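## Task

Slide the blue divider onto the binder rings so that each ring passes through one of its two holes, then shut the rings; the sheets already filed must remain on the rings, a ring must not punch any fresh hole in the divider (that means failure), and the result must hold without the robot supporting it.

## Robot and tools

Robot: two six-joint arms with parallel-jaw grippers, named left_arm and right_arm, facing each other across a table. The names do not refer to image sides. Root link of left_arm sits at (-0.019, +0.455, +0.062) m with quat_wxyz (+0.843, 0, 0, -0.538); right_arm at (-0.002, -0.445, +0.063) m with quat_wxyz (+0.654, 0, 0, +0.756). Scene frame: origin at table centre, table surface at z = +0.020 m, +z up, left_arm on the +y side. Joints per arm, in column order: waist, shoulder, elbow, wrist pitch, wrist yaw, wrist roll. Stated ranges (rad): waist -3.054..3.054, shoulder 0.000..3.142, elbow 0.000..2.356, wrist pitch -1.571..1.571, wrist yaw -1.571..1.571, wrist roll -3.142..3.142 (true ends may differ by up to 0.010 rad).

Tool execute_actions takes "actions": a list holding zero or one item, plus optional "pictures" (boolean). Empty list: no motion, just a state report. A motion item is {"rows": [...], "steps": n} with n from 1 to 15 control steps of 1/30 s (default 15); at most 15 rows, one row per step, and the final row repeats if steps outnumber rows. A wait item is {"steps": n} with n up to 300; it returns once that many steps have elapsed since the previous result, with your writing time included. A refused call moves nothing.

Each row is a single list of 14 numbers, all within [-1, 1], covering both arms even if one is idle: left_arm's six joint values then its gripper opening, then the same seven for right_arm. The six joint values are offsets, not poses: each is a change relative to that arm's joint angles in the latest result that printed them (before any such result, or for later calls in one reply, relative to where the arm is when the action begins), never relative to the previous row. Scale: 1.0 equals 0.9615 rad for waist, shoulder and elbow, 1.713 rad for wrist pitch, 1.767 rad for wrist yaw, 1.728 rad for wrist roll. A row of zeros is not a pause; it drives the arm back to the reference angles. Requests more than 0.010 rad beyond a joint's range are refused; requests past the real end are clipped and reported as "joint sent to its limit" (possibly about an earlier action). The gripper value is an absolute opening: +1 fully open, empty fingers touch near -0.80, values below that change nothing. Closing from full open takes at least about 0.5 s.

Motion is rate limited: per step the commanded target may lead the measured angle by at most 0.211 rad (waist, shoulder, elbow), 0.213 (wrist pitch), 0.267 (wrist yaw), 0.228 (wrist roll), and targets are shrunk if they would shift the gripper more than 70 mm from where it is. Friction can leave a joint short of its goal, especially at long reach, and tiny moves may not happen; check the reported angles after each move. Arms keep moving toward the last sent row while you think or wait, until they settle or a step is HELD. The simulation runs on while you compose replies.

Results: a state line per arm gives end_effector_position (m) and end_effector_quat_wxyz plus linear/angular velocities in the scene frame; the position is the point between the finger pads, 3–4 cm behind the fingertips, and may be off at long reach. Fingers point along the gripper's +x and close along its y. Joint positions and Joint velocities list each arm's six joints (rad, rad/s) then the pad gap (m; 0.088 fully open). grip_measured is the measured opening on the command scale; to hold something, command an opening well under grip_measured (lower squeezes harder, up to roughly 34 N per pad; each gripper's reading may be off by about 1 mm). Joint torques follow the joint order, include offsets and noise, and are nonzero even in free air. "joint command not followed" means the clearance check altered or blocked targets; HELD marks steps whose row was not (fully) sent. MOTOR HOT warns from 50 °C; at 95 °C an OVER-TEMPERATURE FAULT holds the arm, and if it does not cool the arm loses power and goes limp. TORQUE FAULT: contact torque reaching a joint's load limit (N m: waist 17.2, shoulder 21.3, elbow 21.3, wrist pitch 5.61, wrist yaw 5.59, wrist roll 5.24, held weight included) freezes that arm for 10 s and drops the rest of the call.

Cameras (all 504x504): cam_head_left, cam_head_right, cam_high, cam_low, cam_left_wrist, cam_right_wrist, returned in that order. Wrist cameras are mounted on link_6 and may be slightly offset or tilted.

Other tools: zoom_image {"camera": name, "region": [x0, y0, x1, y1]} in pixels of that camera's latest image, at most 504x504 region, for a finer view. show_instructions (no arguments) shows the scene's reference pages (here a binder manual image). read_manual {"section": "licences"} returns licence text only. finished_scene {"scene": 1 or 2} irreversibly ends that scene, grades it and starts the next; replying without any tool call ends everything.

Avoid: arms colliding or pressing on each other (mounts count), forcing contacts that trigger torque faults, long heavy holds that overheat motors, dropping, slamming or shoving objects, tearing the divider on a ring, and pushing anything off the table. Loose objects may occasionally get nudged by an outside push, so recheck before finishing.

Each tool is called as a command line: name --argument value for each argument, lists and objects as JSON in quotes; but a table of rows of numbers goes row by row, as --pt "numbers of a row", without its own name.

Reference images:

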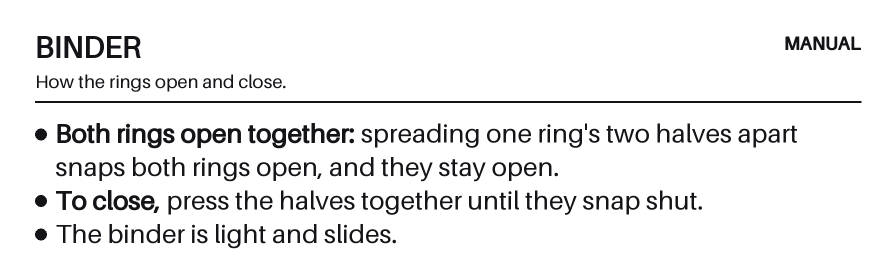

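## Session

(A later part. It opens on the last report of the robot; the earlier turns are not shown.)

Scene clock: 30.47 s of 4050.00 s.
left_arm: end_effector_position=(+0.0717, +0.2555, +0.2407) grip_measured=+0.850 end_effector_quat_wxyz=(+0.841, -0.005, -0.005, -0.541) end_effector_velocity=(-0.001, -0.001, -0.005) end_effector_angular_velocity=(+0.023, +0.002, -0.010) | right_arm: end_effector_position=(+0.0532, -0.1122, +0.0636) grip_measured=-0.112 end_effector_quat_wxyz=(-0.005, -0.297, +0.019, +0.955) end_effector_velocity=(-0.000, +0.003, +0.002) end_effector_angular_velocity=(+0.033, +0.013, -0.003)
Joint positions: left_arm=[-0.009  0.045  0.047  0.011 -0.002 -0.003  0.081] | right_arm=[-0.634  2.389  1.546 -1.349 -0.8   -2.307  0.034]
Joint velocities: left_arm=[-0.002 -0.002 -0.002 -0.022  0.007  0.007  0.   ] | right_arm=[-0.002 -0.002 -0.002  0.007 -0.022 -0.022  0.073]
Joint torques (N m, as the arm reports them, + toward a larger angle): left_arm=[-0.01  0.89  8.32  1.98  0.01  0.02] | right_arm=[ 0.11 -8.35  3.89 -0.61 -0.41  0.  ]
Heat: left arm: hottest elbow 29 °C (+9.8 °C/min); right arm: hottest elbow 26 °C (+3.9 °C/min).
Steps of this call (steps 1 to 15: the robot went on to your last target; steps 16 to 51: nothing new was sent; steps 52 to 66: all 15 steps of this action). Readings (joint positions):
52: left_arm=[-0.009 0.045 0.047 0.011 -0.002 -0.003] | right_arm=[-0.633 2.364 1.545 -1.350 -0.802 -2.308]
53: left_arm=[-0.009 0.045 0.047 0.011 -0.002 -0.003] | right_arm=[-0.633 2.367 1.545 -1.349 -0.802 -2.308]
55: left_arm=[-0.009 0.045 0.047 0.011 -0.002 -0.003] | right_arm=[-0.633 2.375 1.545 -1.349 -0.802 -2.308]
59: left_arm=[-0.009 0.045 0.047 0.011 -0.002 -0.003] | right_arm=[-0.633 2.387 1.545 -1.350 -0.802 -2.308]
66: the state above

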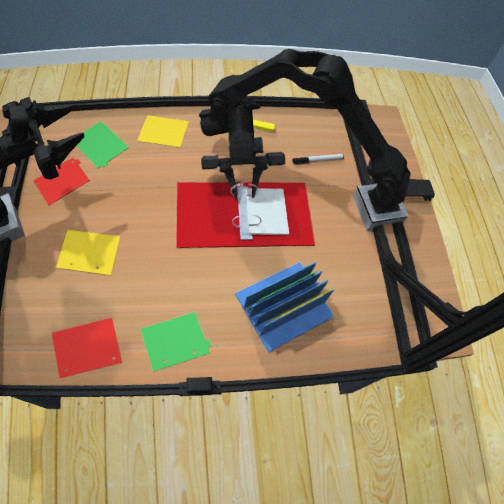

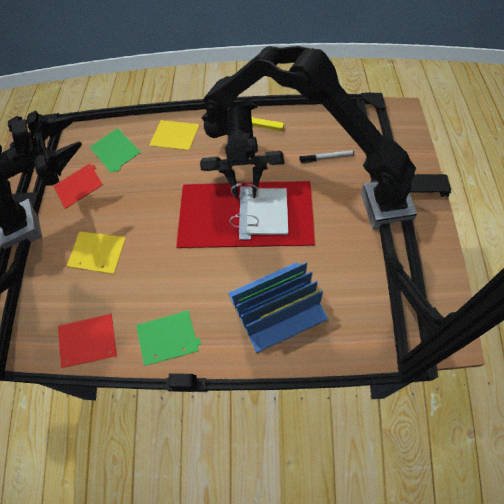

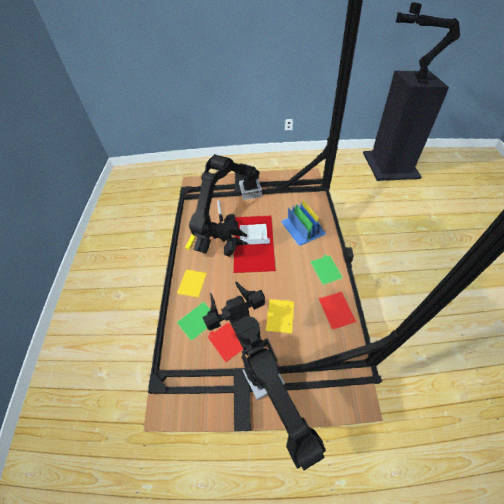

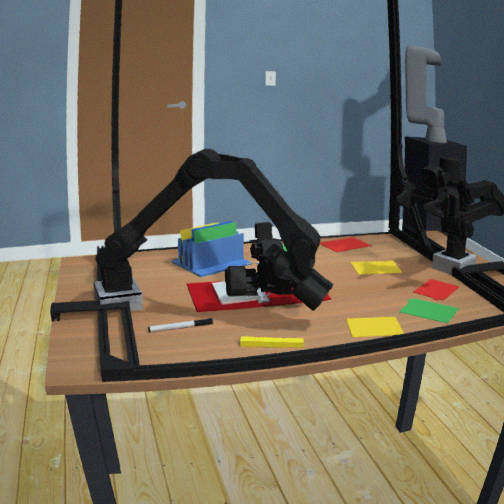

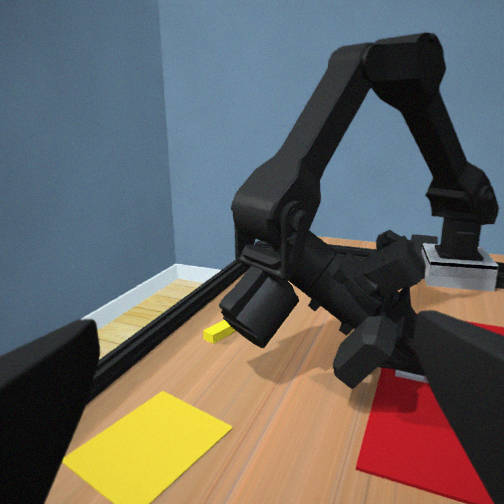

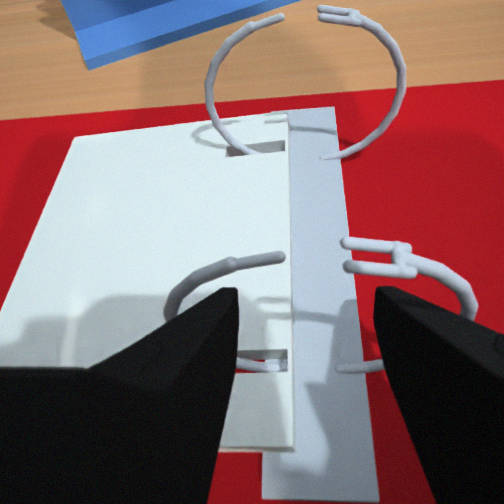

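execute_actions --actions '[{"rows":[[0,0,0,0,0,0,0.85,0,0,0,0,0,0,-0.35],[0,0,0,0,0,0,0.85,0,0,0,0,0,0,-0.35],[0,0,0,0,0,0,0.85,0,0,0,0,0,0,-0.35],[0,0,0,0,0,0,0.85,-0.1,0,0,0,0,0,-0.35]]}]' --pictures false

execute_actions --actions '[{"rows":[[0,0,0,0,0,0,0.85,0,-0.58,0.125,-0.03,0,0.48,-0.35]]}]' --pictures false

execute_actions --actions '[{"steps":10}]' --pictures false

execute_actions --actions '[{"rows":[[0,0,0,0,0,0,0.85,1,0,0,0,0.455,1,-0.35]]}]' --pictures false

execute_actions --actions '[{"steps":28}]' --pictures false

execute_actions --actions '[{"rows":[[0,0,0,0,0,0,0.85,0.42,0,0,0,0,0.01,-0.35]]}]' --pictures false

execute_actions --actions '[{"steps":10}]'

Scene clock: 35.97 s of 4050.00 s.
left_arm: end_effector_position=(+0.0717, +0.2555, +0.2407) grip_measured=+0.850 end_effector_quat_wxyz=(+0.841, -0.005, -0.005, -0.541) end_effector_velocity=(+0.001, +0.000, -0.001) end_effector_angular_velocity=(+0.004, +0.010, +0.005) | right_arm: end_effector_position=(+0.0844, -0.1185, +0.0638) grip_measured=-0.342 end_effector_quat_wxyz=(+0.040, -0.295, +0.032, +0.954) end_effector_velocity=(+0.000, -0.003, +0.003) end_effector_angular_velocity=(-0.009, +0.017, -0.007)
Joint positions: left_arm=[-0.009  0.045  0.047  0.011 -0.002 -0.003  0.081] | right_arm=[-0.728  2.39   1.548 -1.35  -0.802 -2.309  0.022]
Joint velocities: left_arm=[-0.002  0.002  0.002 -0.007 -0.007 -0.007 -0.   ] | right_arm=[-0.007 -0.002 -0.002 -0.022 -0.007 -0.007 -0.003]
Joint torques (N m, as the arm reports them, + toward a larger angle): left_arm=[-0.02  0.87  8.36  1.98  0.    0.  ] | right_arm=[ 0.09 -9.51  2.71 -0.45 -0.32  0.09]
Heat: left arm: hottest elbow 29 °C (+8.3 °C/min); right arm: hottest shoulder 26 °C (+3.3 °C/min).
Steps of this call (steps 1 to 15: the robot went on to your last target; steps 16 to 150: nothing new was sent; steps 151 to 165: all 15 steps of this action). Readings (joint positions):
151: left_arm=[-0.009 0.045 0.047 0.011 -0.002 -0.003] | right_arm=[-0.634 2.390 1.548 -1.352 -0.802 -2.309]
152: left_arm=[-0.009 0.045 0.047 0.011 -0.002 -0.003] | right_arm=[-0.634 2.390 1.548 -1.351 -0.802 -2.309]
154: left_arm=[-0.009 0.045 0.047 0.011 -0.002 -0.003] | right_arm=[-0.636 2.390 1.548 -1.351 -0.802 -2.309]
158: left_arm=[-0.009 0.045 0.047 0.011 -0.002 -0.003] | right_arm=[-0.698 2.390 1.548 -1.350 -0.802 -2.309]
165: the state above

Scene clock: 36.47 s of 4050.00 s.
left_arm: end_effector_position=(+0.0717, +0.2555, +0.2407) grip_measured=+0.850 end_effector_quat_wxyz=(+0.841, -0.005, -0.005, -0.541) end_effector_velocity=(+0.001, +0.001, +0.002) end_effector_angular_velocity=(-0.014, +0.002, +0.010) | right_arm: end_effector_position=(+0.0989, -0.0972, +0.2373) grip_measured=-0.350 end_effector_quat_wxyz=(+0.230, -0.362, +0.096, +0.898) end_effector_velocity=(-0.024, -0.037, +0.303) end_effector_angular_velocity=(-0.159, +0.003, -1.026)
Joint positions: left_arm=[-0.009  0.045  0.047  0.011 -0.002 -0.003  0.081] | right_arm=[-0.728  1.916  1.654 -1.398 -0.799 -1.686  0.022]
Joint velocities: left_arm=[ 0.002 -0.007 -0.002  0.007 -0.007 -0.007  0.   ] | right_arm=[-0.002 -0.838  0.12  -0.037 -0.007  1.473 -0.   ]
Joint torques (N m, as the arm reports them, + toward a larger angle): left_arm=[-0.05  0.89  8.35  1.99  0.    0.  ] | right_arm=[ 0.09 -7.53  4.87  0.23 -0.6   0.09]
Heat: left arm: hottest elbow 30 °C (+9.9 °C/min); right arm: hottest shoulder 27 °C (+4.9 °C/min).
Steps of this call (steps 1 to 15: all 15 steps of this action). Readings (joint positions):
1: left_arm=[-0.009 0.045 0.047 0.011 -0.002 -0.003] | right_arm=[-0.728 2.379 1.553 -1.352 -0.801 -2.285]
2: left_arm=[-0.009 0.045 0.047 0.011 -0.002 -0.003] | right_arm=[-0.728 2.366 1.561 -1.359 -0.799 -2.245]
4: left_arm=[-0.009 0.045 0.047 0.011 -0.002 -0.003] | right_arm=[-0.728 2.316 1.584 -1.371 -0.799 -2.171]
8: left_arm=[-0.009 0.045 0.047 0.011 -0.002 -0.003] | right_arm=[-0.728 2.171 1.631 -1.385 -0.799 -2.010]
15: the state above

Scene clock: 36.80 s of 4050.00 s.
left_arm: end_effector_position=(+0.0717, +0.2555, +0.2407) grip_measured=+0.850 end_effector_quat_wxyz=(+0.841, -0.005, -0.005, -0.541) end_effector_velocity=(+0.001, +0.000, -0.002) end_effector_angular_velocity=(-0.002, +0.023, +0.005) | right_arm: end_effector_position=(+0.0964, -0.1007, +0.2612) grip_measured=-0.350 end_effector_quat_wxyz=(+0.277, -0.348, +0.149, +0.883) end_effector_velocity=(-0.004, -0.003, +0.014) end_effector_angular_velocity=(-0.023, +0.040, -0.069)
Joint positions: left_arm=[-0.009  0.045  0.047  0.011 -0.002 -0.003  0.081] | right_arm=[-0.728  1.85   1.663 -1.4   -0.8   -1.495  0.022]
Joint velocities: left_arm=[-0.002 -0.002 -0.002 -0.007 -0.007 -0.022 -0.   ] | right_arm=[-0.002 -0.037 -0.002 -0.007 -0.022  0.095  0.   ]
Joint torques (N m, as the arm reports them, + toward a larger angle): left_arm=[-0.01  0.88  8.35  2.    0.    0.  ] | right_arm=[-0.02 -9.48  5.04  0.28 -0.55  0.08]
Heat: left arm: hottest elbow 30 °C (+9.8 °C/min); right arm: hottest shoulder 27 °C (+4.9 °C/min).
Steps of this call (steps 1 to 10: the robot went on to your last target). Readings (joint positions):
1: left_arm=[-0.009 0.045 0.047 0.011 -0.002 -0.003] | right_arm=[-0.728 1.891 1.658 -1.398 -0.799 -1.639]
2: left_arm=[-0.009 0.045 0.047 0.011 -0.002 -0.003] | right_arm=[-0.728 1.873 1.661 -1.399 -0.800 -1.601]
4: left_arm=[-0.009 0.045 0.047 0.011 -0.002 -0.003] | right_arm=[-0.728 1.854 1.663 -1.399 -0.800 -1.551]
8: left_arm=[-0.009 0.045 0.047 0.011 -0.002 -0.003] | right_arm=[-0.728 1.851 1.663 -1.400 -0.800 -1.505]
10: the state above

Scene clock: 37.30 s of 4050.00 s.
left_arm: end_effector_position=(+0.0717, +0.2555, +0.2407) grip_measured=+0.850 end_effector_quat_wxyz=(+0.841, -0.005, -0.005, -0.541) end_effector_velocity=(-0.000, -0.000, -0.005) end_effector_angular_velocity=(+0.017, +0.016, -0.000) | right_arm: end_effector_position=(-0.0316, -0.1054, +0.2160) grip_measured=-0.350 end_effector_quat_wxyz=(+0.245, -0.639, +0.273, +0.676) end_effector_velocity=(-0.388, -0.041, -0.006) end_effector_angular_velocity=(-0.089, -0.534, -0.112)
Joint positions: left_arm=[-0.009  0.045  0.047  0.011 -0.002 -0.003  0.081] | right_arm=[-0.086  1.85   1.663 -1.399 -0.063 -0.761  0.022]
Joint velocities: left_arm=[-0.007 -0.002 -0.002 -0.022 -0.007 -0.007  0.   ] | right_arm=[ 1.365  0.002 -0.002 -0.022  0.505  1.487 -0.   ]
Joint torques (N m, as the arm reports them, + toward a larger angle): left_arm=[-0.02  0.91  8.36  1.99  0.    0.02] | right_arm=[ 0.6  -7.91  4.57  0.41  0.07  0.08]
Heat: left arm: hottest elbow 30 °C (+9.7 °C/min); right arm: hottest shoulder 27 °C (+4.8 °C/min).
Steps of this call (steps 1 to 15: all 15 steps of this action). Readings (joint positions):
1: left_arm=[-0.009 0.045 0.047 0.011 -0.002 -0.003] | right_arm=[-0.722 1.849 1.663 -1.399 -0.770 -1.463]
2: left_arm=[-0.009 0.045 0.047 0.011 -0.002 -0.003] | right_arm=[-0.691 1.849 1.663 -1.399 -0.702 -1.410]
4: left_arm=[-0.009 0.045 0.047 0.011 -0.002 -0.003] | right_arm=[-0.601 1.849 1.663 -1.399 -0.589 -1.310]
8: left_arm=[-0.009 0.045 0.047 0.011 -0.002 -0.003] | right_arm=[-0.406 1.850 1.663 -1.399 -0.359 -1.110]
15: the state above

Scene clock: 38.23 s of 4050.00 s.
left_arm: end_effector_position=(+0.0717, +0.2555, +0.2407) grip_measured=+0.850 end_effector_quat_wxyz=(+0.841, -0.005, -0.005, -0.541) end_effector_velocity=(+0.001, +0.000, -0.002) end_effector_angular_velocity=(+0.010, -0.004, +0.005) | right_arm: end_effector_position=(-0.1269, -0.1280, +0.2156) grip_measured=-0.350 end_effector_quat_wxyz=(+0.458, -0.541, +0.464, +0.532) end_effector_velocity=(-0.001, -0.002, +0.001) end_effector_angular_velocity=(-0.005, +0.005, -0.049)
Joint positions: left_arm=[-0.009  0.045  0.047  0.011 -0.002 -0.003  0.081] | right_arm=[ 0.229  1.85   1.663 -1.399 -0.002  0.223  0.022]
Joint velocities: left_arm=[-0.002 -0.002 -0.002 -0.007 -0.007  0.007 -0.   ] | right_arm=[ 0.002 -0.002  0.002 -0.007 -0.007  0.051 -0.   ]
Joint torques (N m, as the arm reports them, + toward a larger angle): left_arm=[-0.02  0.93  8.33  1.99  0.    0.  ] | right_arm=[ 0.41 -7.93  4.51  0.42  0.18  0.1 ]
Heat: left arm: hottest elbow 30 °C (+9.4 °C/min); right arm: hottest shoulder 27 °C (+4.7 °C/min).
Steps of this call (steps 1 to 28: the robot went on to your last target). Readings (joint positions):
1: left_arm=[-0.009 0.045 0.047 0.011 -0.002 -0.003] | right_arm=[-0.040 1.850 1.663 -1.399 -0.049 -0.711]
2: left_arm=[-0.009 0.045 0.047 0.011 -0.002 -0.003] | right_arm=[0.005 1.850 1.663 -1.399 -0.038 -0.662]
4: left_arm=[-0.009 0.045 0.047 0.011 -0.002 -0.003] | right_arm=[0.095 1.850 1.663 -1.399 -0.023 -0.564]
8: left_arm=[-0.009 0.045 0.047 0.011 -0.002 -0.003] | right_arm=[0.206 1.850 1.663 -1.399 -0.014 -0.367]
28: the state above

Scene clock: 38.73 s of 4050.00 s.
left_arm: end_effector_position=(+0.0717, +0.2555, +0.2408) grip_measured=+0.850 end_effector_quat_wxyz=(+0.841, -0.005, -0.005, -0.541) end_effector_velocity=(+0.001, +0.000, -0.002) end_effector_angular_velocity=(+0.004, +0.010, +0.005) | right_arm: end_effector_position=(-0.2388, -0.2000, +0.2156) grip_measured=-0.350 end_effector_quat_wxyz=(+0.350, -0.618, +0.354, +0.608) end_effector_velocity=(-0.001, -0.005, -0.003) end_effector_angular_velocity=(-0.017, -0.007, -0.000)
Joint positions: left_arm=[-0.009  0.045  0.047  0.011 -0.002 -0.003  0.081] | right_arm=[ 0.622  1.85   1.663 -1.399 -0.002  0.238  0.022]
Joint velocities: left_arm=[-0.002 -0.002 -0.002 -0.007 -0.007 -0.007  0.   ] | right_arm=[ 0.007  0.002 -0.007 -0.007 -0.007  0.007 -0.   ]
Joint torques (N m, as the arm reports them, + toward a larger angle): left_arm=[0.01 0.9  8.35 1.99 0.01 0.01] | right_arm=[ 0.26 -7.97  4.48  0.48 -0.02  0.1 ]
Heat: left arm: hottest elbow 30 °C (+9.3 °C/min); right arm: hottest shoulder 27 °C (+4.6 °C/min).
Steps of this call (steps 1 to 15: all 15 steps of this action). Readings (joint positions):
1: left_arm=[-0.009 0.045 0.047 0.011 -0.002 -0.003] | right_arm=[0.236 1.850 1.663 -1.399 0.006 0.227]
2: left_arm=[-0.009 0.045 0.047 0.011 -0.002 -0.003] | right_arm=[0.263 1.850 1.663 -1.399 0.011 0.230]
4: left_arm=[-0.009 0.045 0.047 0.011 -0.002 -0.003] | right_arm=[0.350 1.850 1.663 -1.399 0.009 0.233]
8: left_arm=[-0.009 0.045 0.047 0.011 -0.002 -0.003] | right_arm=[0.533 1.850 1.663 -1.399 0.002 0.236]
15: the state above

Scene clock: 39.07 s of 4050.00 s.
left_arm: end_effector_position=(+0.0717, +0.2555, +0.2408) grip_measured=+0.850 end_effector_quat_wxyz=(+0.841, -0.005, -0.005, -0.541) end_effector_velocity=(+0.000, +0.001, +0.001) end_effector_angular_velocity=(-0.011, +0.019, +0.005) | right_arm: end_effector_position=(-0.2406, -0.2017, +0.2156) grip_measured=-0.350 end_effector_quat_wxyz=(+0.348, -0.620, +0.352, +0.610) end_effector_velocity=(+0.000, +0.000, -0.001) end_effector_angular_velocity=(+0.007, -0.003, +0.010)
Joint positions: left_arm=[-0.009  0.045  0.047  0.011 -0.002 -0.003  0.081] | right_arm=[ 0.629  1.85   1.663 -1.399 -0.002  0.238  0.022]
Joint velocities: left_arm=[-0.002 -0.007  0.002 -0.007 -0.007 -0.022 -0.   ] | right_arm=[ 0.002 -0.002 -0.007  0.007  0.007 -0.007 -0.   ]
Joint torques (N m, as the arm reports them, + toward a larger angle): left_arm=[0.01 0.88 8.39 1.99 0.01 0.  ] | right_arm=[ 0.39 -7.94  4.48  0.47 -0.02  0.1 ]
Heat: left arm: hottest elbow 30 °C (+9.2 °C/min); right arm: hottest shoulder 27 °C (+4.6 °C/min).
Steps of this call (steps 1 to 10: the robot went on to your last target). Readings (joint positions):
1: left_arm=[-0.009 0.045 0.047 0.011 -0.002 -0.003] | right_arm=[0.622 1.850 1.663 -1.399 -0.002 0.238]
2: left_arm=[-0.009 0.045 0.047 0.011 -0.002 -0.003] | right_arm=[0.623 1.850 1.663 -1.399 -0.002 0.238]
4: left_arm=[-0.009 0.045 0.047 0.011 -0.002 -0.003] | right_arm=[0.625 1.850 1.663 -1.399 -0.002 0.238]
8: left_arm=[-0.009 0.045 0.047 0.011 -0.002 -0.003] | right_arm=[0.628 1.850 1.663 -1.399 -0.002 0.238]
10: the state above

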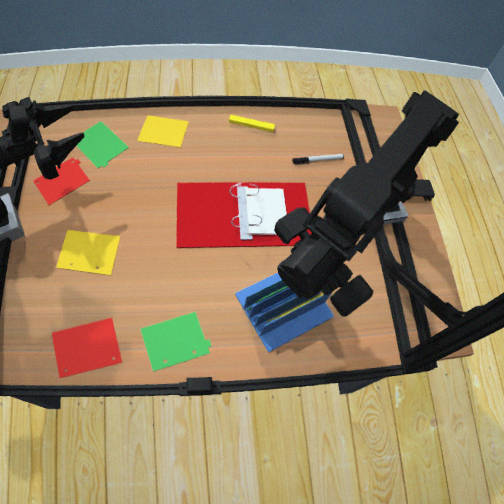

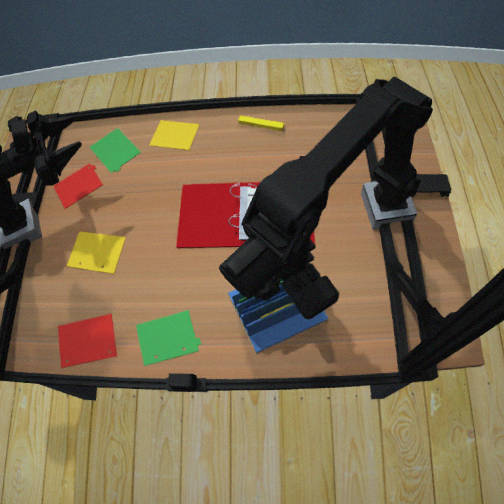

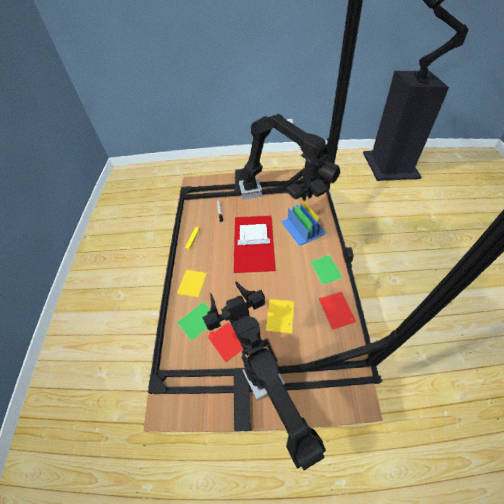

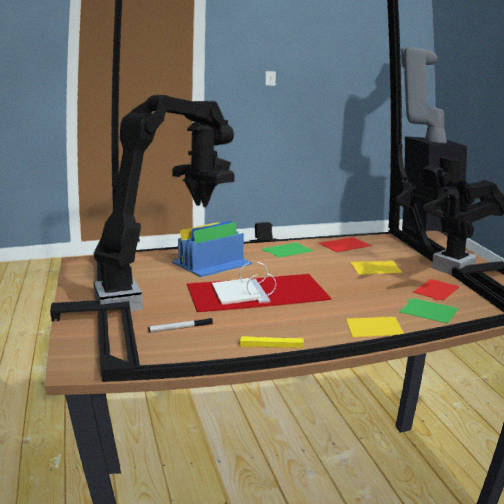

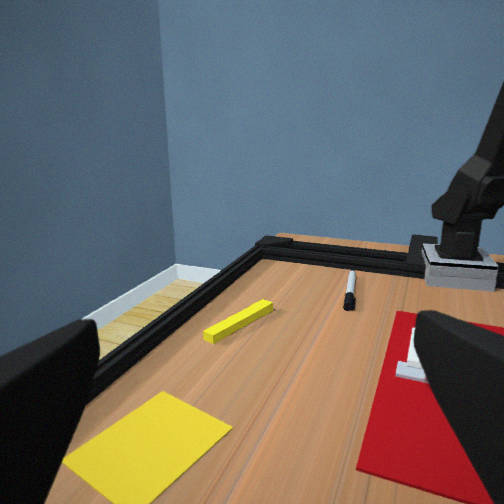

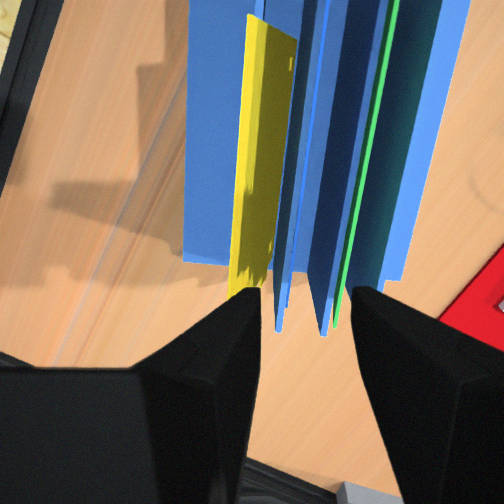

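execute_actions --actions '[{"rows":[[0,0,0,0,0,0,0.85,-0.032,0.118,-0.047,0.094,0,0.035,-0.4]]}]' --pictures false

execute_actions --actions '[{"steps":10}]'

zoom_image --camera "cam_low" --region '[165, 180, 305, 320]'

Scene clock: 43.50 s of 4050.00 s.
left_arm: end_effector_position=(+0.0717, +0.2555, +0.2408) grip_measured=+0.850 end_effector_quat_wxyz=(+0.841, -0.005, -0.005, -0.541) end_effector_velocity=(+0.000, +0.001, +0.003) end_effector_angular_velocity=(-0.014, +0.002, +0.005) | right_arm: end_effector_position=(-0.2530, -0.1747, +0.1691) grip_measured=-0.399 end_effector_quat_wxyz=(+0.374, -0.601, +0.376, +0.597) end_effector_velocity=(+0.000, -0.001, +0.003) end_effector_angular_velocity=(-0.013, +0.018, -0.015)
Joint positions: left_arm=[-0.009  0.045  0.047  0.011 -0.002 -0.003  0.081] | right_arm=[ 0.602  1.958  1.624 -1.243 -0.002  0.295  0.019]
Joint velocities: left_arm=[-0.002 -0.002  0.002  0.007 -0.007 -0.007  0.   ] | right_arm=[-0.007 -0.007  0.002 -0.007 -0.022  0.007 -0.001]
Joint torques (N m, as the arm reports them, + toward a larger angle): left_arm=[0.   0.89 8.38 1.99 0.01 0.  ] | right_arm=[-0.29 -8.22  3.94  0.65 -0.01  0.15]
Heat: left arm: hottest elbow 30 °C (+8.3 °C/min); right arm: hottest shoulder 27 °C (+4.1 °C/min).
Steps of this call (steps 1 to 15: the robot went on to your last target; steps 16 to 90: nothing new was sent; then 0.93 s passed at rest; steps 91 to 105: all 15 steps of this action). Readings (joint positions):
91: left_arm=[-0.009 0.045 0.047 0.011 -0.002 -0.003] | right_arm=[0.630 1.857 1.660 -1.390 -0.002 0.245]
92: left_arm=[-0.009 0.045 0.047 0.011 -0.002 -0.003] | right_arm=[0.627 1.866 1.657 -1.351 -0.002 0.258]
94: left_arm=[-0.009 0.045 0.047 0.011 -0.002 -0.003] | right_arm=[0.617 1.898 1.653 -1.295 -0.002 0.274]
98: left_arm=[-0.009 0.045 0.047 0.011 -0.002 -0.003] | right_arm=[0.604 1.951 1.627 -1.261 -0.002 0.289]
105: the state above

Scene clock: 43.83 s of 4050.00 s.
left_arm: end_effector_position=(+0.0717, +0.2555, +0.2408) grip_measured=+0.850 end_effector_quat_wxyz=(+0.841, -0.005, -0.005, -0.541) end_effector_velocity=(+0.001, +0.000, -0.005) end_effector_angular_velocity=(+0.011, +0.029, +0.005) | right_arm: end_effector_position=(-0.2534, -0.1743, +0.1691) grip_measured=-0.400 end_effector_quat_wxyz=(+0.375, -0.600, +0.377, +0.598) end_effector_velocity=(+0.002, -0.001, +0.000) end_effector_angular_velocity=(-0.000, -0.010, +0.010)
Joint positions: left_arm=[-0.009  0.045  0.047  0.011 -0.002 -0.003  0.081] | right_arm=[ 0.602  1.958  1.624 -1.24  -0.002  0.296  0.019]
Joint velocities: left_arm=[-0.002 -0.002 -0.002 -0.022 -0.007 -0.022 -0.   ] | right_arm=[ 0.002 -0.002 -0.002 -0.007  0.007 -0.007 -0.   ]
Joint torques (N m, as the arm reports them, + toward a larger angle): left_arm=[0.   0.87 8.33 1.98 0.   0.01] | right_arm=[-0.32 -8.11  3.86  0.64 -0.02  0.1 ]
Heat: left arm: hottest elbow 30 °C (+8.2 °C/min); right arm: hottest shoulder 27 °C (+4.1 °C/min).
Steps of this call (steps 1 to 10: the robot went on to your last target). Readings (joint positions):
1: left_arm=[-0.009 0.045 0.047 0.011 -0.002 -0.003] | right_arm=[0.602 1.958 1.624 -1.243 -0.002 0.296]
2: left_arm=[-0.009 0.045 0.047 0.011 -0.002 -0.003] | right_arm=[0.602 1.958 1.624 -1.242 -0.002 0.296]
4: left_arm=[-0.009 0.045 0.047 0.011 -0.002 -0.003] | right_arm=[0.602 1.958 1.624 -1.241 -0.002 0.296]
8: left_arm=[-0.009 0.045 0.047 0.011 -0.002 -0.003] | right_arm=[0.602 1.958 1.624 -1.241 -0.002 0.296]
10: the state above

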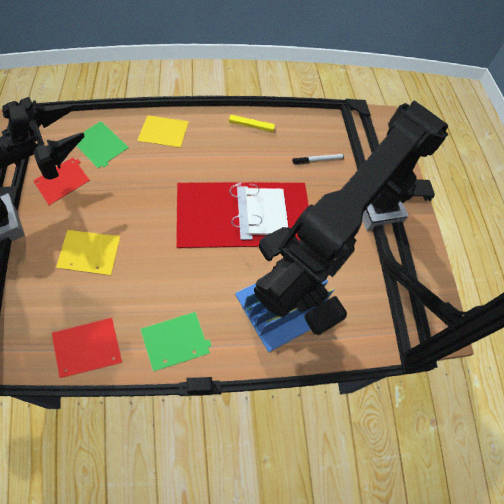

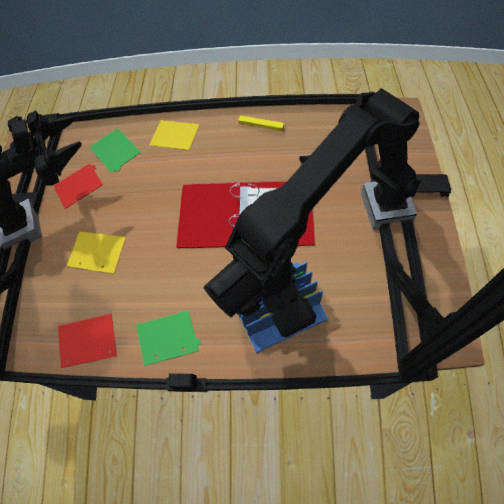

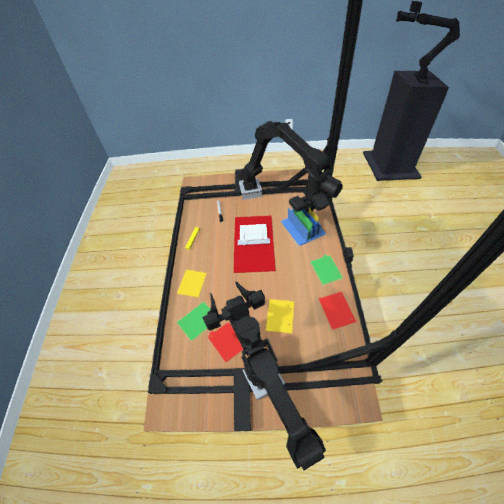

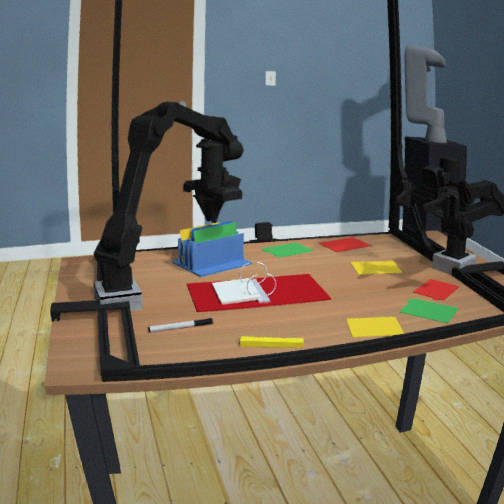

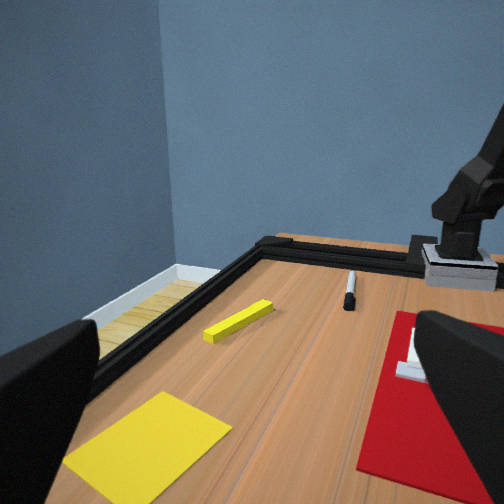

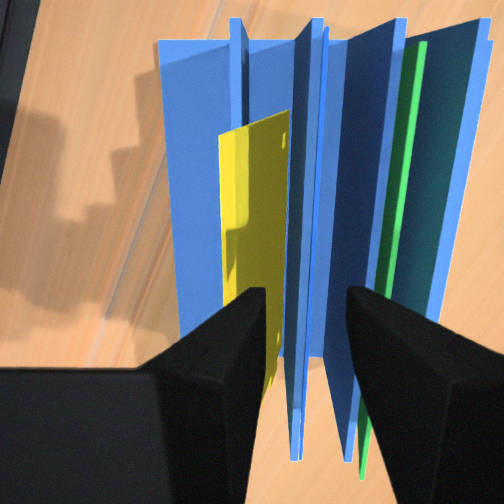

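Region (165, 180, 305, 320) of cam_low's 504x504 image, scaled by 3.600, with more detail than that image has.

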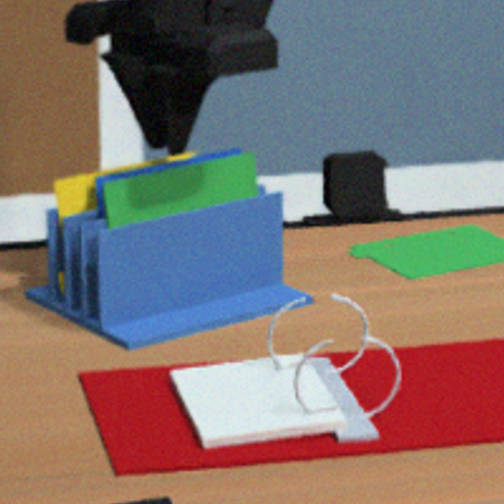

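execute_actions --actions '[{"rows":[[0,0,0,0,0,0,0.85,0,0.015,-0.093,0.056,0,0.015,-0.45]]}]'

zoom_image --camera "cam_low" --region '[165, 190, 265, 290]'

Scene clock: 45.73 s of 4050.00 s.
left_arm: end_effector_position=(+0.0717, +0.2555, +0.2408) grip_measured=+0.850 end_effector_quat_wxyz=(+0.841, -0.005, -0.005, -0.541) end_effector_velocity=(+0.001, +0.000, -0.002) end_effector_angular_velocity=(-0.002, +0.023, +0.005) | right_arm: end_effector_position=(-0.2535, -0.1740, +0.1464) grip_measured=-0.449 end_effector_quat_wxyz=(+0.382, -0.594, +0.383, +0.595) end_effector_velocity=(+0.002, -0.002, -0.003) end_effector_angular_velocity=(-0.010, +0.000, +0.005)
Joint positions: left_arm=[-0.009  0.045  0.047  0.011 -0.002 -0.003  0.081] | right_arm=[ 0.602  1.967  1.546 -1.149 -0.002  0.32   0.017]
Joint velocities: left_arm=[-0.002 -0.002 -0.002 -0.007 -0.007 -0.022 -0.   ] | right_arm=[-0.002 -0.002 -0.017  0.007 -0.007 -0.007 -0.   ]
Joint torques (N m, as the arm reports them, + toward a larger angle): left_arm=[-0.03  0.9   8.36  1.99  0.01  0.  ] | right_arm=[ 0.02 -8.19  3.55  0.71 -0.01  0.03]
Heat: left arm: hottest elbow 30 °C (+7.9 °C/min); right arm: hottest shoulder 28 °C (+5.2 °C/min).
Steps of this call (steps 1 to 15: the robot went on to your last target; steps 16 to 42: nothing new was sent; steps 43 to 57: all 15 steps of this action). Readings (joint positions):
43: left_arm=[-0.009 0.045 0.047 0.011 -0.002 -0.003] | right_arm=[0.602 1.958 1.616 -1.228 -0.002 0.300]
44: left_arm=[-0.009 0.045 0.047 0.011 -0.002 -0.003] | right_arm=[0.602 1.958 1.602 -1.205 -0.002 0.305]
46: left_arm=[-0.009 0.045 0.047 0.011 -0.002 -0.003] | right_arm=[0.602 1.960 1.579 -1.180 -0.002 0.311]
50: left_arm=[-0.009 0.045 0.047 0.011 -0.002 -0.003] | right_arm=[0.602 1.967 1.550 -1.159 -0.002 0.317]
57: the state above

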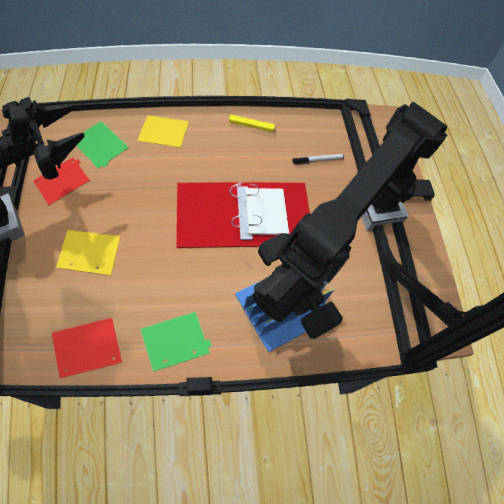

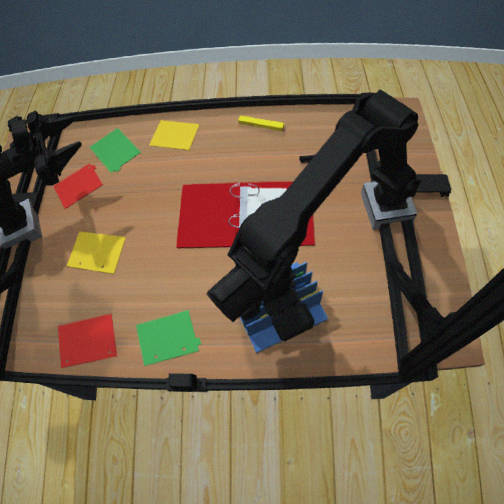

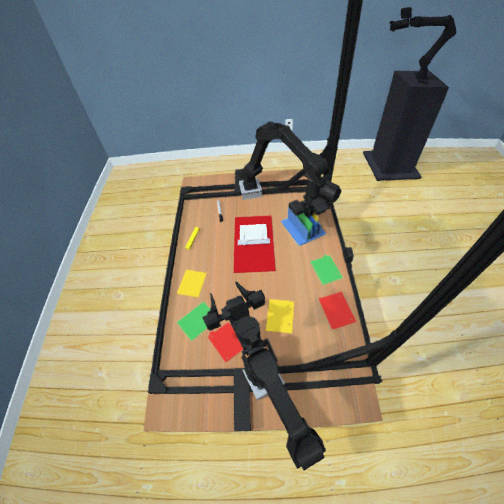

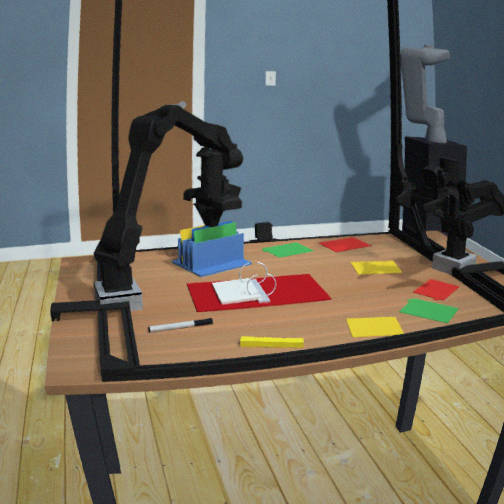

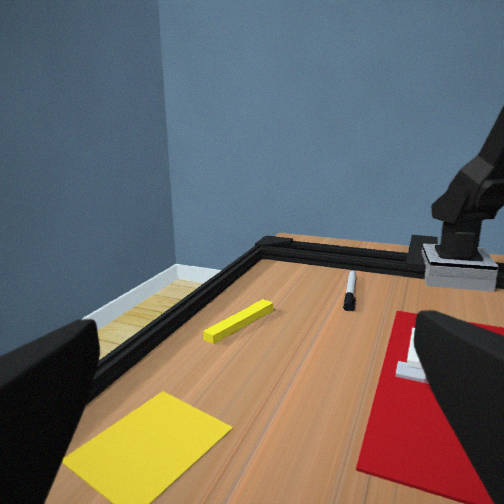

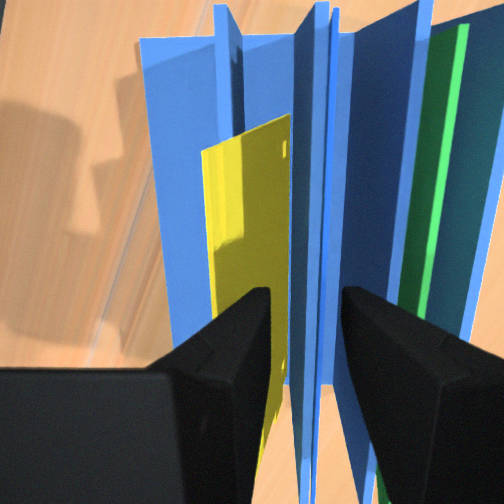

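Region (165, 190, 265, 290) of cam_low's 504x504 image, scaled by 5.040, with more detail than that image has.

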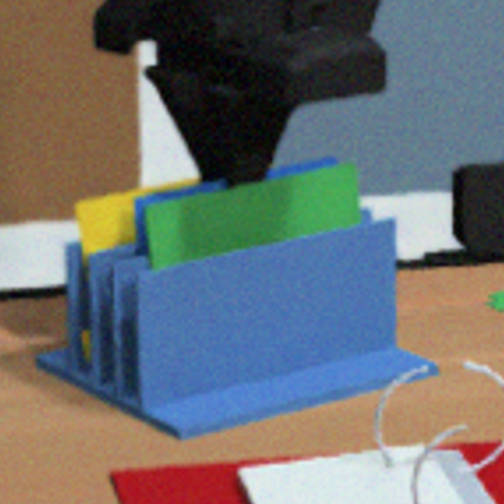

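execute_actions --actions '[{"rows":[[-0.42,1,0.66,0.88,0,0,1,-0.012,0,0,0,0,0,-0.6],[-0.42,1,0.66,0.88,0,0,1,-0.012,0,0,0,0,0,-0.6],[-0.42,1,0.66,0.88,0,0,1,-0.012,0,0,0,0,0,-0.7],[-0.42,1,0.66,0.88,0,0,1,-0.012,0,0,0,0,0,-0.7],[-0.42,1,0.66,0.88,0,0,1,-0.012,0,0,0,0,0,-1]]}]' --pictures false

execute_actions --actions '[{"steps":25}]' --pictures false

execute_actions --actions '[{"rows":[[0,1,0,0,0,0,1,0,0,0.44,-0.24,0,0,-1]]}]' --pictures false

execute_actions --actions '[{"steps":20}]'

Scene clock: 51.73 s of 4050.00 s.
left_arm: end_effector_position=(-0.0038, +0.2228, +0.4500) grip_measured=+1.000 end_effector_quat_wxyz=(+0.710, -0.162, -0.170, -0.664) end_effector_velocity=(-0.061, -0.042, +0.484) end_effector_angular_velocity=(-1.169, -0.057, -0.283) | right_arm: end_effector_position=(-0.2497, -0.1715, +0.1458) grip_measured=-0.805 end_effector_quat_wxyz=(+0.387, -0.594, +0.385, +0.591) end_effector_velocity=(+0.002, -0.003, -0.001) end_effector_angular_velocity=(-0.014, -0.003, +0.005)
Joint positions: left_arm=[-0.371  0.527  0.496  0.504 -0.005 -0.003  0.088] | right_arm=[ 0.592  1.968  1.544 -1.15   0.004  0.32   0.   ]
Joint velocities: left_arm=[-0.266  1.15   1.126  1.194  0.007 -0.022  0.   ] | right_arm=[-0.002 -0.002 -0.007 -0.007 -0.007 -0.007  0.   ]
Joint torques (N m, as the arm reports them, + toward a larger angle): left_arm=[-0.11  0.8   9.32  1.68  0.1   0.01] | right_arm=[-0.14 -8.76  4.75  0.57 -0.18  0.  ]
Heat: left arm: hottest elbow 31 °C (+8.1 °C/min); right arm: hottest shoulder 28 °C (+4.6 °C/min).
Steps of this call (steps 1 to 15: the robot went on to your last target; steps 16 to 90: nothing new was sent; then 2.50 s passed at rest; steps 91 to 105: all 15 steps of this action). Readings (joint positions):
91: left_arm=[-0.020 0.057 0.057 0.021 -0.007 -0.003] | right_arm=[0.602 1.968 1.544 -1.147 -0.002 0.320]
92: left_arm=[-0.052 0.091 0.075 0.051 -0.008 -0.003] | right_arm=[0.601 1.968 1.544 -1.147 -0.002 0.320]
94: left_arm=[-0.117 0.159 0.132 0.121 -0.006 -0.003] | right_arm=[0.598 1.968 1.544 -1.147 -0.002 0.320]
98: left_arm=[-0.244 0.281 0.259 0.251 -0.006 -0.003] | right_arm=[0.593 1.968 1.544 -1.151 0.006 0.320]
105: the state above

Scene clock: 52.57 s of 4050.00 s.
left_arm: end_effector_position=(-0.0131, +0.2419, +0.5676) grip_measured=+1.000 end_effector_quat_wxyz=(+0.598, -0.387, -0.393, -0.581) end_effector_velocity=(+0.002, +0.025, +0.009) end_effector_angular_velocity=(-0.159, +0.019, -0.001) | right_arm: end_effector_position=(-0.2497, -0.1715, +0.1458) grip_measured=-0.805 end_effector_quat_wxyz=(+0.387, -0.594, +0.385, +0.591) end_effector_velocity=(+0.004, -0.002, +0.001) end_effector_angular_velocity=(-0.008, -0.017, -0.010)
Joint positions: left_arm=[-0.41   0.996  0.676  1.49  -0.005 -0.003  0.088] | right_arm=[ 0.592  1.968  1.544 -1.15   0.004  0.32   0.   ]
Joint velocities: left_arm=[-0.002  0.037 -0.002  0.198 -0.022 -0.007  0.   ] | right_arm=[-0.002 -0.002  0.002 -0.022  0.007  0.007  0.   ]
Joint torques (N m, as the arm reports them, + toward a larger angle): left_arm=[-0.31 -0.66  7.64  0.64  0.11  0.01] | right_arm=[-0.19 -8.74  4.61  0.55 -0.16 -0.02]
Heat: left arm: hottest elbow 31 °C (+8.0 °C/min); right arm: hottest shoulder 28 °C (+4.6 °C/min).
Steps of this call (steps 1 to 25: the robot went on to your last target). Readings (joint positions):
1: left_arm=[-0.379 0.567 0.534 0.548 -0.005 -0.003] | right_arm=[0.592 1.968 1.544 -1.150 0.004 0.320]
2: left_arm=[-0.387 0.611 0.570 0.598 -0.005 -0.003] | right_arm=[0.592 1.968 1.544 -1.150 0.004 0.320]
4: left_arm=[-0.397 0.696 0.626 0.697 -0.005 -0.003] | right_arm=[0.592 1.968 1.544 -1.150 0.004 0.320]
8: left_arm=[-0.405 0.865 0.663 0.881 -0.005 -0.003] | right_arm=[0.592 1.968 1.544 -1.150 0.004 0.320]
25: the state above

Scene clock: 53.07 s of 4050.00 s.
left_arm: end_effector_position=(-0.0091, +0.0785, +0.4367) grip_measured=+1.000 end_effector_quat_wxyz=(+0.674, -0.241, -0.244, -0.655) end_effector_velocity=(+0.007, -0.275, -0.362) end_effector_angular_velocity=(+1.018, +0.026, -0.008) | right_arm: end_effector_position=(-0.2490, -0.1723, +0.2437) grip_measured=-0.805 end_effector_quat_wxyz=(+0.386, -0.595, +0.385, +0.590) end_effector_velocity=(+0.009, -0.011, +0.016) end_effector_angular_velocity=(-0.039, -0.026, +0.005)
Joint positions: left_arm=[-0.41   1.476  0.684  1.492 -0.005 -0.003  0.088] | right_arm=[ 0.592  1.972  1.94  -1.546  0.004  0.32   0.   ]
Joint velocities: left_arm=[ 0.002  1.009 -0.002 -0.007  0.007 -0.007  0.   ] | right_arm=[-0.002 -0.002  0.061 -0.11  -0.007 -0.007  0.   ]
Joint torques (N m, as the arm reports them, + toward a larger angle): left_arm=[-0.04 -3.6   6.03  1.17  0.01  0.  ] | right_arm=[ 0.01 -9.23  6.11  0.32  0.   -0.01]
Heat: left arm: hottest elbow 31 °C (+7.9 °C/min); right arm: hottest shoulder 28 °C (+4.5 °C/min).
Steps of this call (steps 1 to 15: all 15 steps of this action). Readings (joint positions):
1: left_arm=[-0.410 1.010 0.676 1.499 -0.005 -0.003] | right_arm=[0.592 1.969 1.565 -1.179 0.004 0.320]
2: left_arm=[-0.410 1.032 0.680 1.510 -0.005 -0.003] | right_arm=[0.592 1.977 1.603 -1.236 0.004 0.320]
4: left_arm=[-0.410 1.093 0.684 1.500 -0.005 -0.003] | right_arm=[0.592 1.980 1.684 -1.323 0.004 0.320]
8: left_arm=[-0.410 1.241 0.684 1.492 -0.005 -0.003] | right_arm=[0.592 1.977 1.856 -1.473 0.004 0.320]
15: the state above

Scene clock: 53.73 s of 4050.00 s.
left_arm: end_effector_position=(-0.0070, -0.0044, +0.2480) grip_measured=+1.000 end_effector_quat_wxyz=(+0.713, -0.082, -0.082, -0.692) end_effector_velocity=(-0.002, +0.000, -0.007) end_effector_angular_velocity=(+0.021, +0.020, -0.015) | right_arm: end_effector_position=(-0.2486, -0.1728, +0.2469) grip_measured=-0.805 end_effector_quat_wxyz=(+0.386, -0.595, +0.385, +0.590) end_effector_velocity=(-0.000, -0.004, +0.002) end_effector_angular_velocity=(-0.017, +0.015, +0.005)
Joint positions: left_arm=[-0.41   1.936  0.681  1.489 -0.005 -0.003  0.088] | right_arm=[ 0.592  1.972  1.953 -1.559  0.004  0.32   0.   ]
Joint velocities: left_arm=[-0.002  0.007 -0.007 -0.007  0.007 -0.022  0.   ] | right_arm=[-0.002 -0.007 -0.002 -0.007 -0.022 -0.007  0.   ]
Joint torques (N m, as the arm reports them, + toward a larger angle): left_arm=[-0.02 -5.28  4.73  1.97  0.01  0.  ] | right_arm=[-0.02 -9.16  5.88  0.3  -0.02 -0.01]
Heat: left arm: hottest elbow 31 °C (+7.8 °C/min); right arm: hottest shoulder 28 °C (+4.5 °C/min).
Steps of this call (steps 1 to 20: the robot went on to your last target). Readings (joint positions):
1: left_arm=[-0.410 1.509 0.684 1.492 -0.005 -0.003] | right_arm=[0.592 1.972 1.943 -1.549 0.004 0.320]
2: left_arm=[-0.410 1.543 0.684 1.492 -0.005 -0.003] | right_arm=[0.592 1.972 1.945 -1.552 0.004 0.320]
4: left_arm=[-0.410 1.609 0.684 1.492 -0.005 -0.003] | right_arm=[0.592 1.972 1.949 -1.554 0.004 0.320]
8: left_arm=[-0.410 1.742 0.684 1.492 -0.005 -0.003] | right_arm=[0.592 1.972 1.952 -1.557 0.004 0.320]
20: the state above

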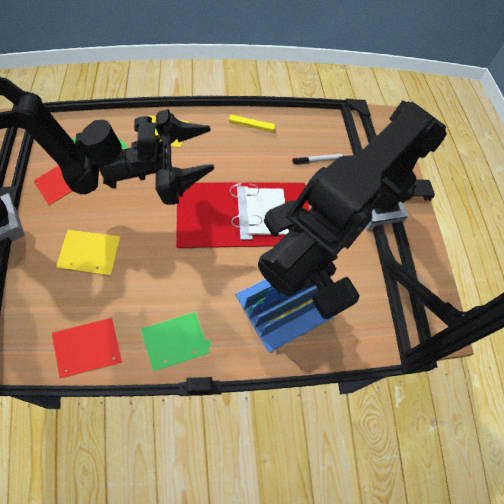

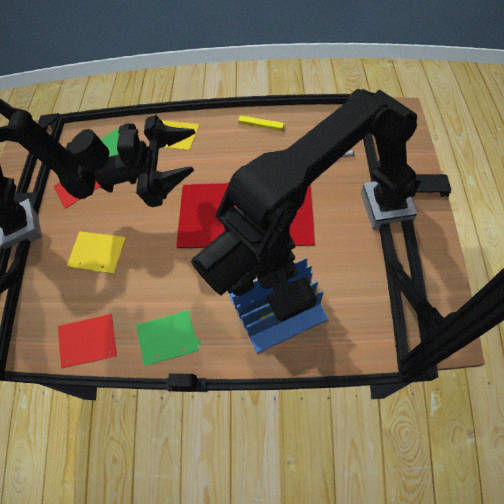

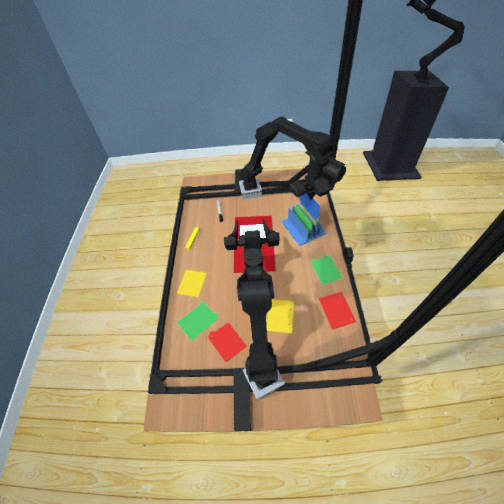

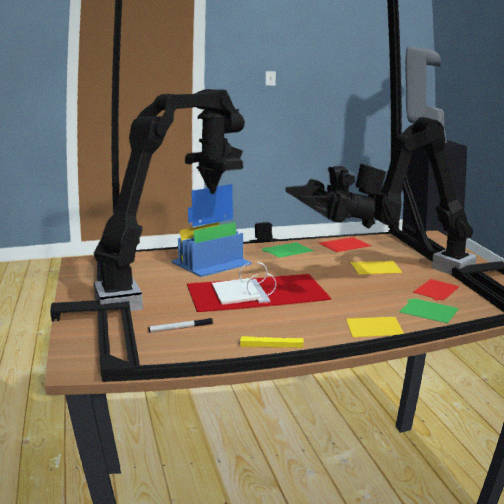

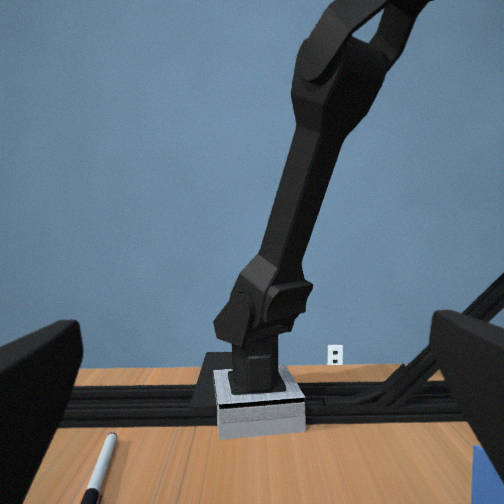

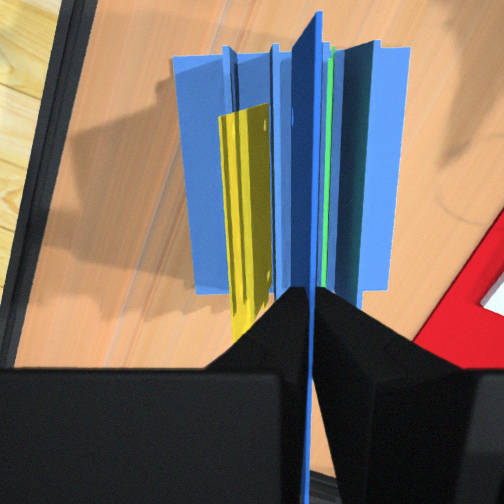

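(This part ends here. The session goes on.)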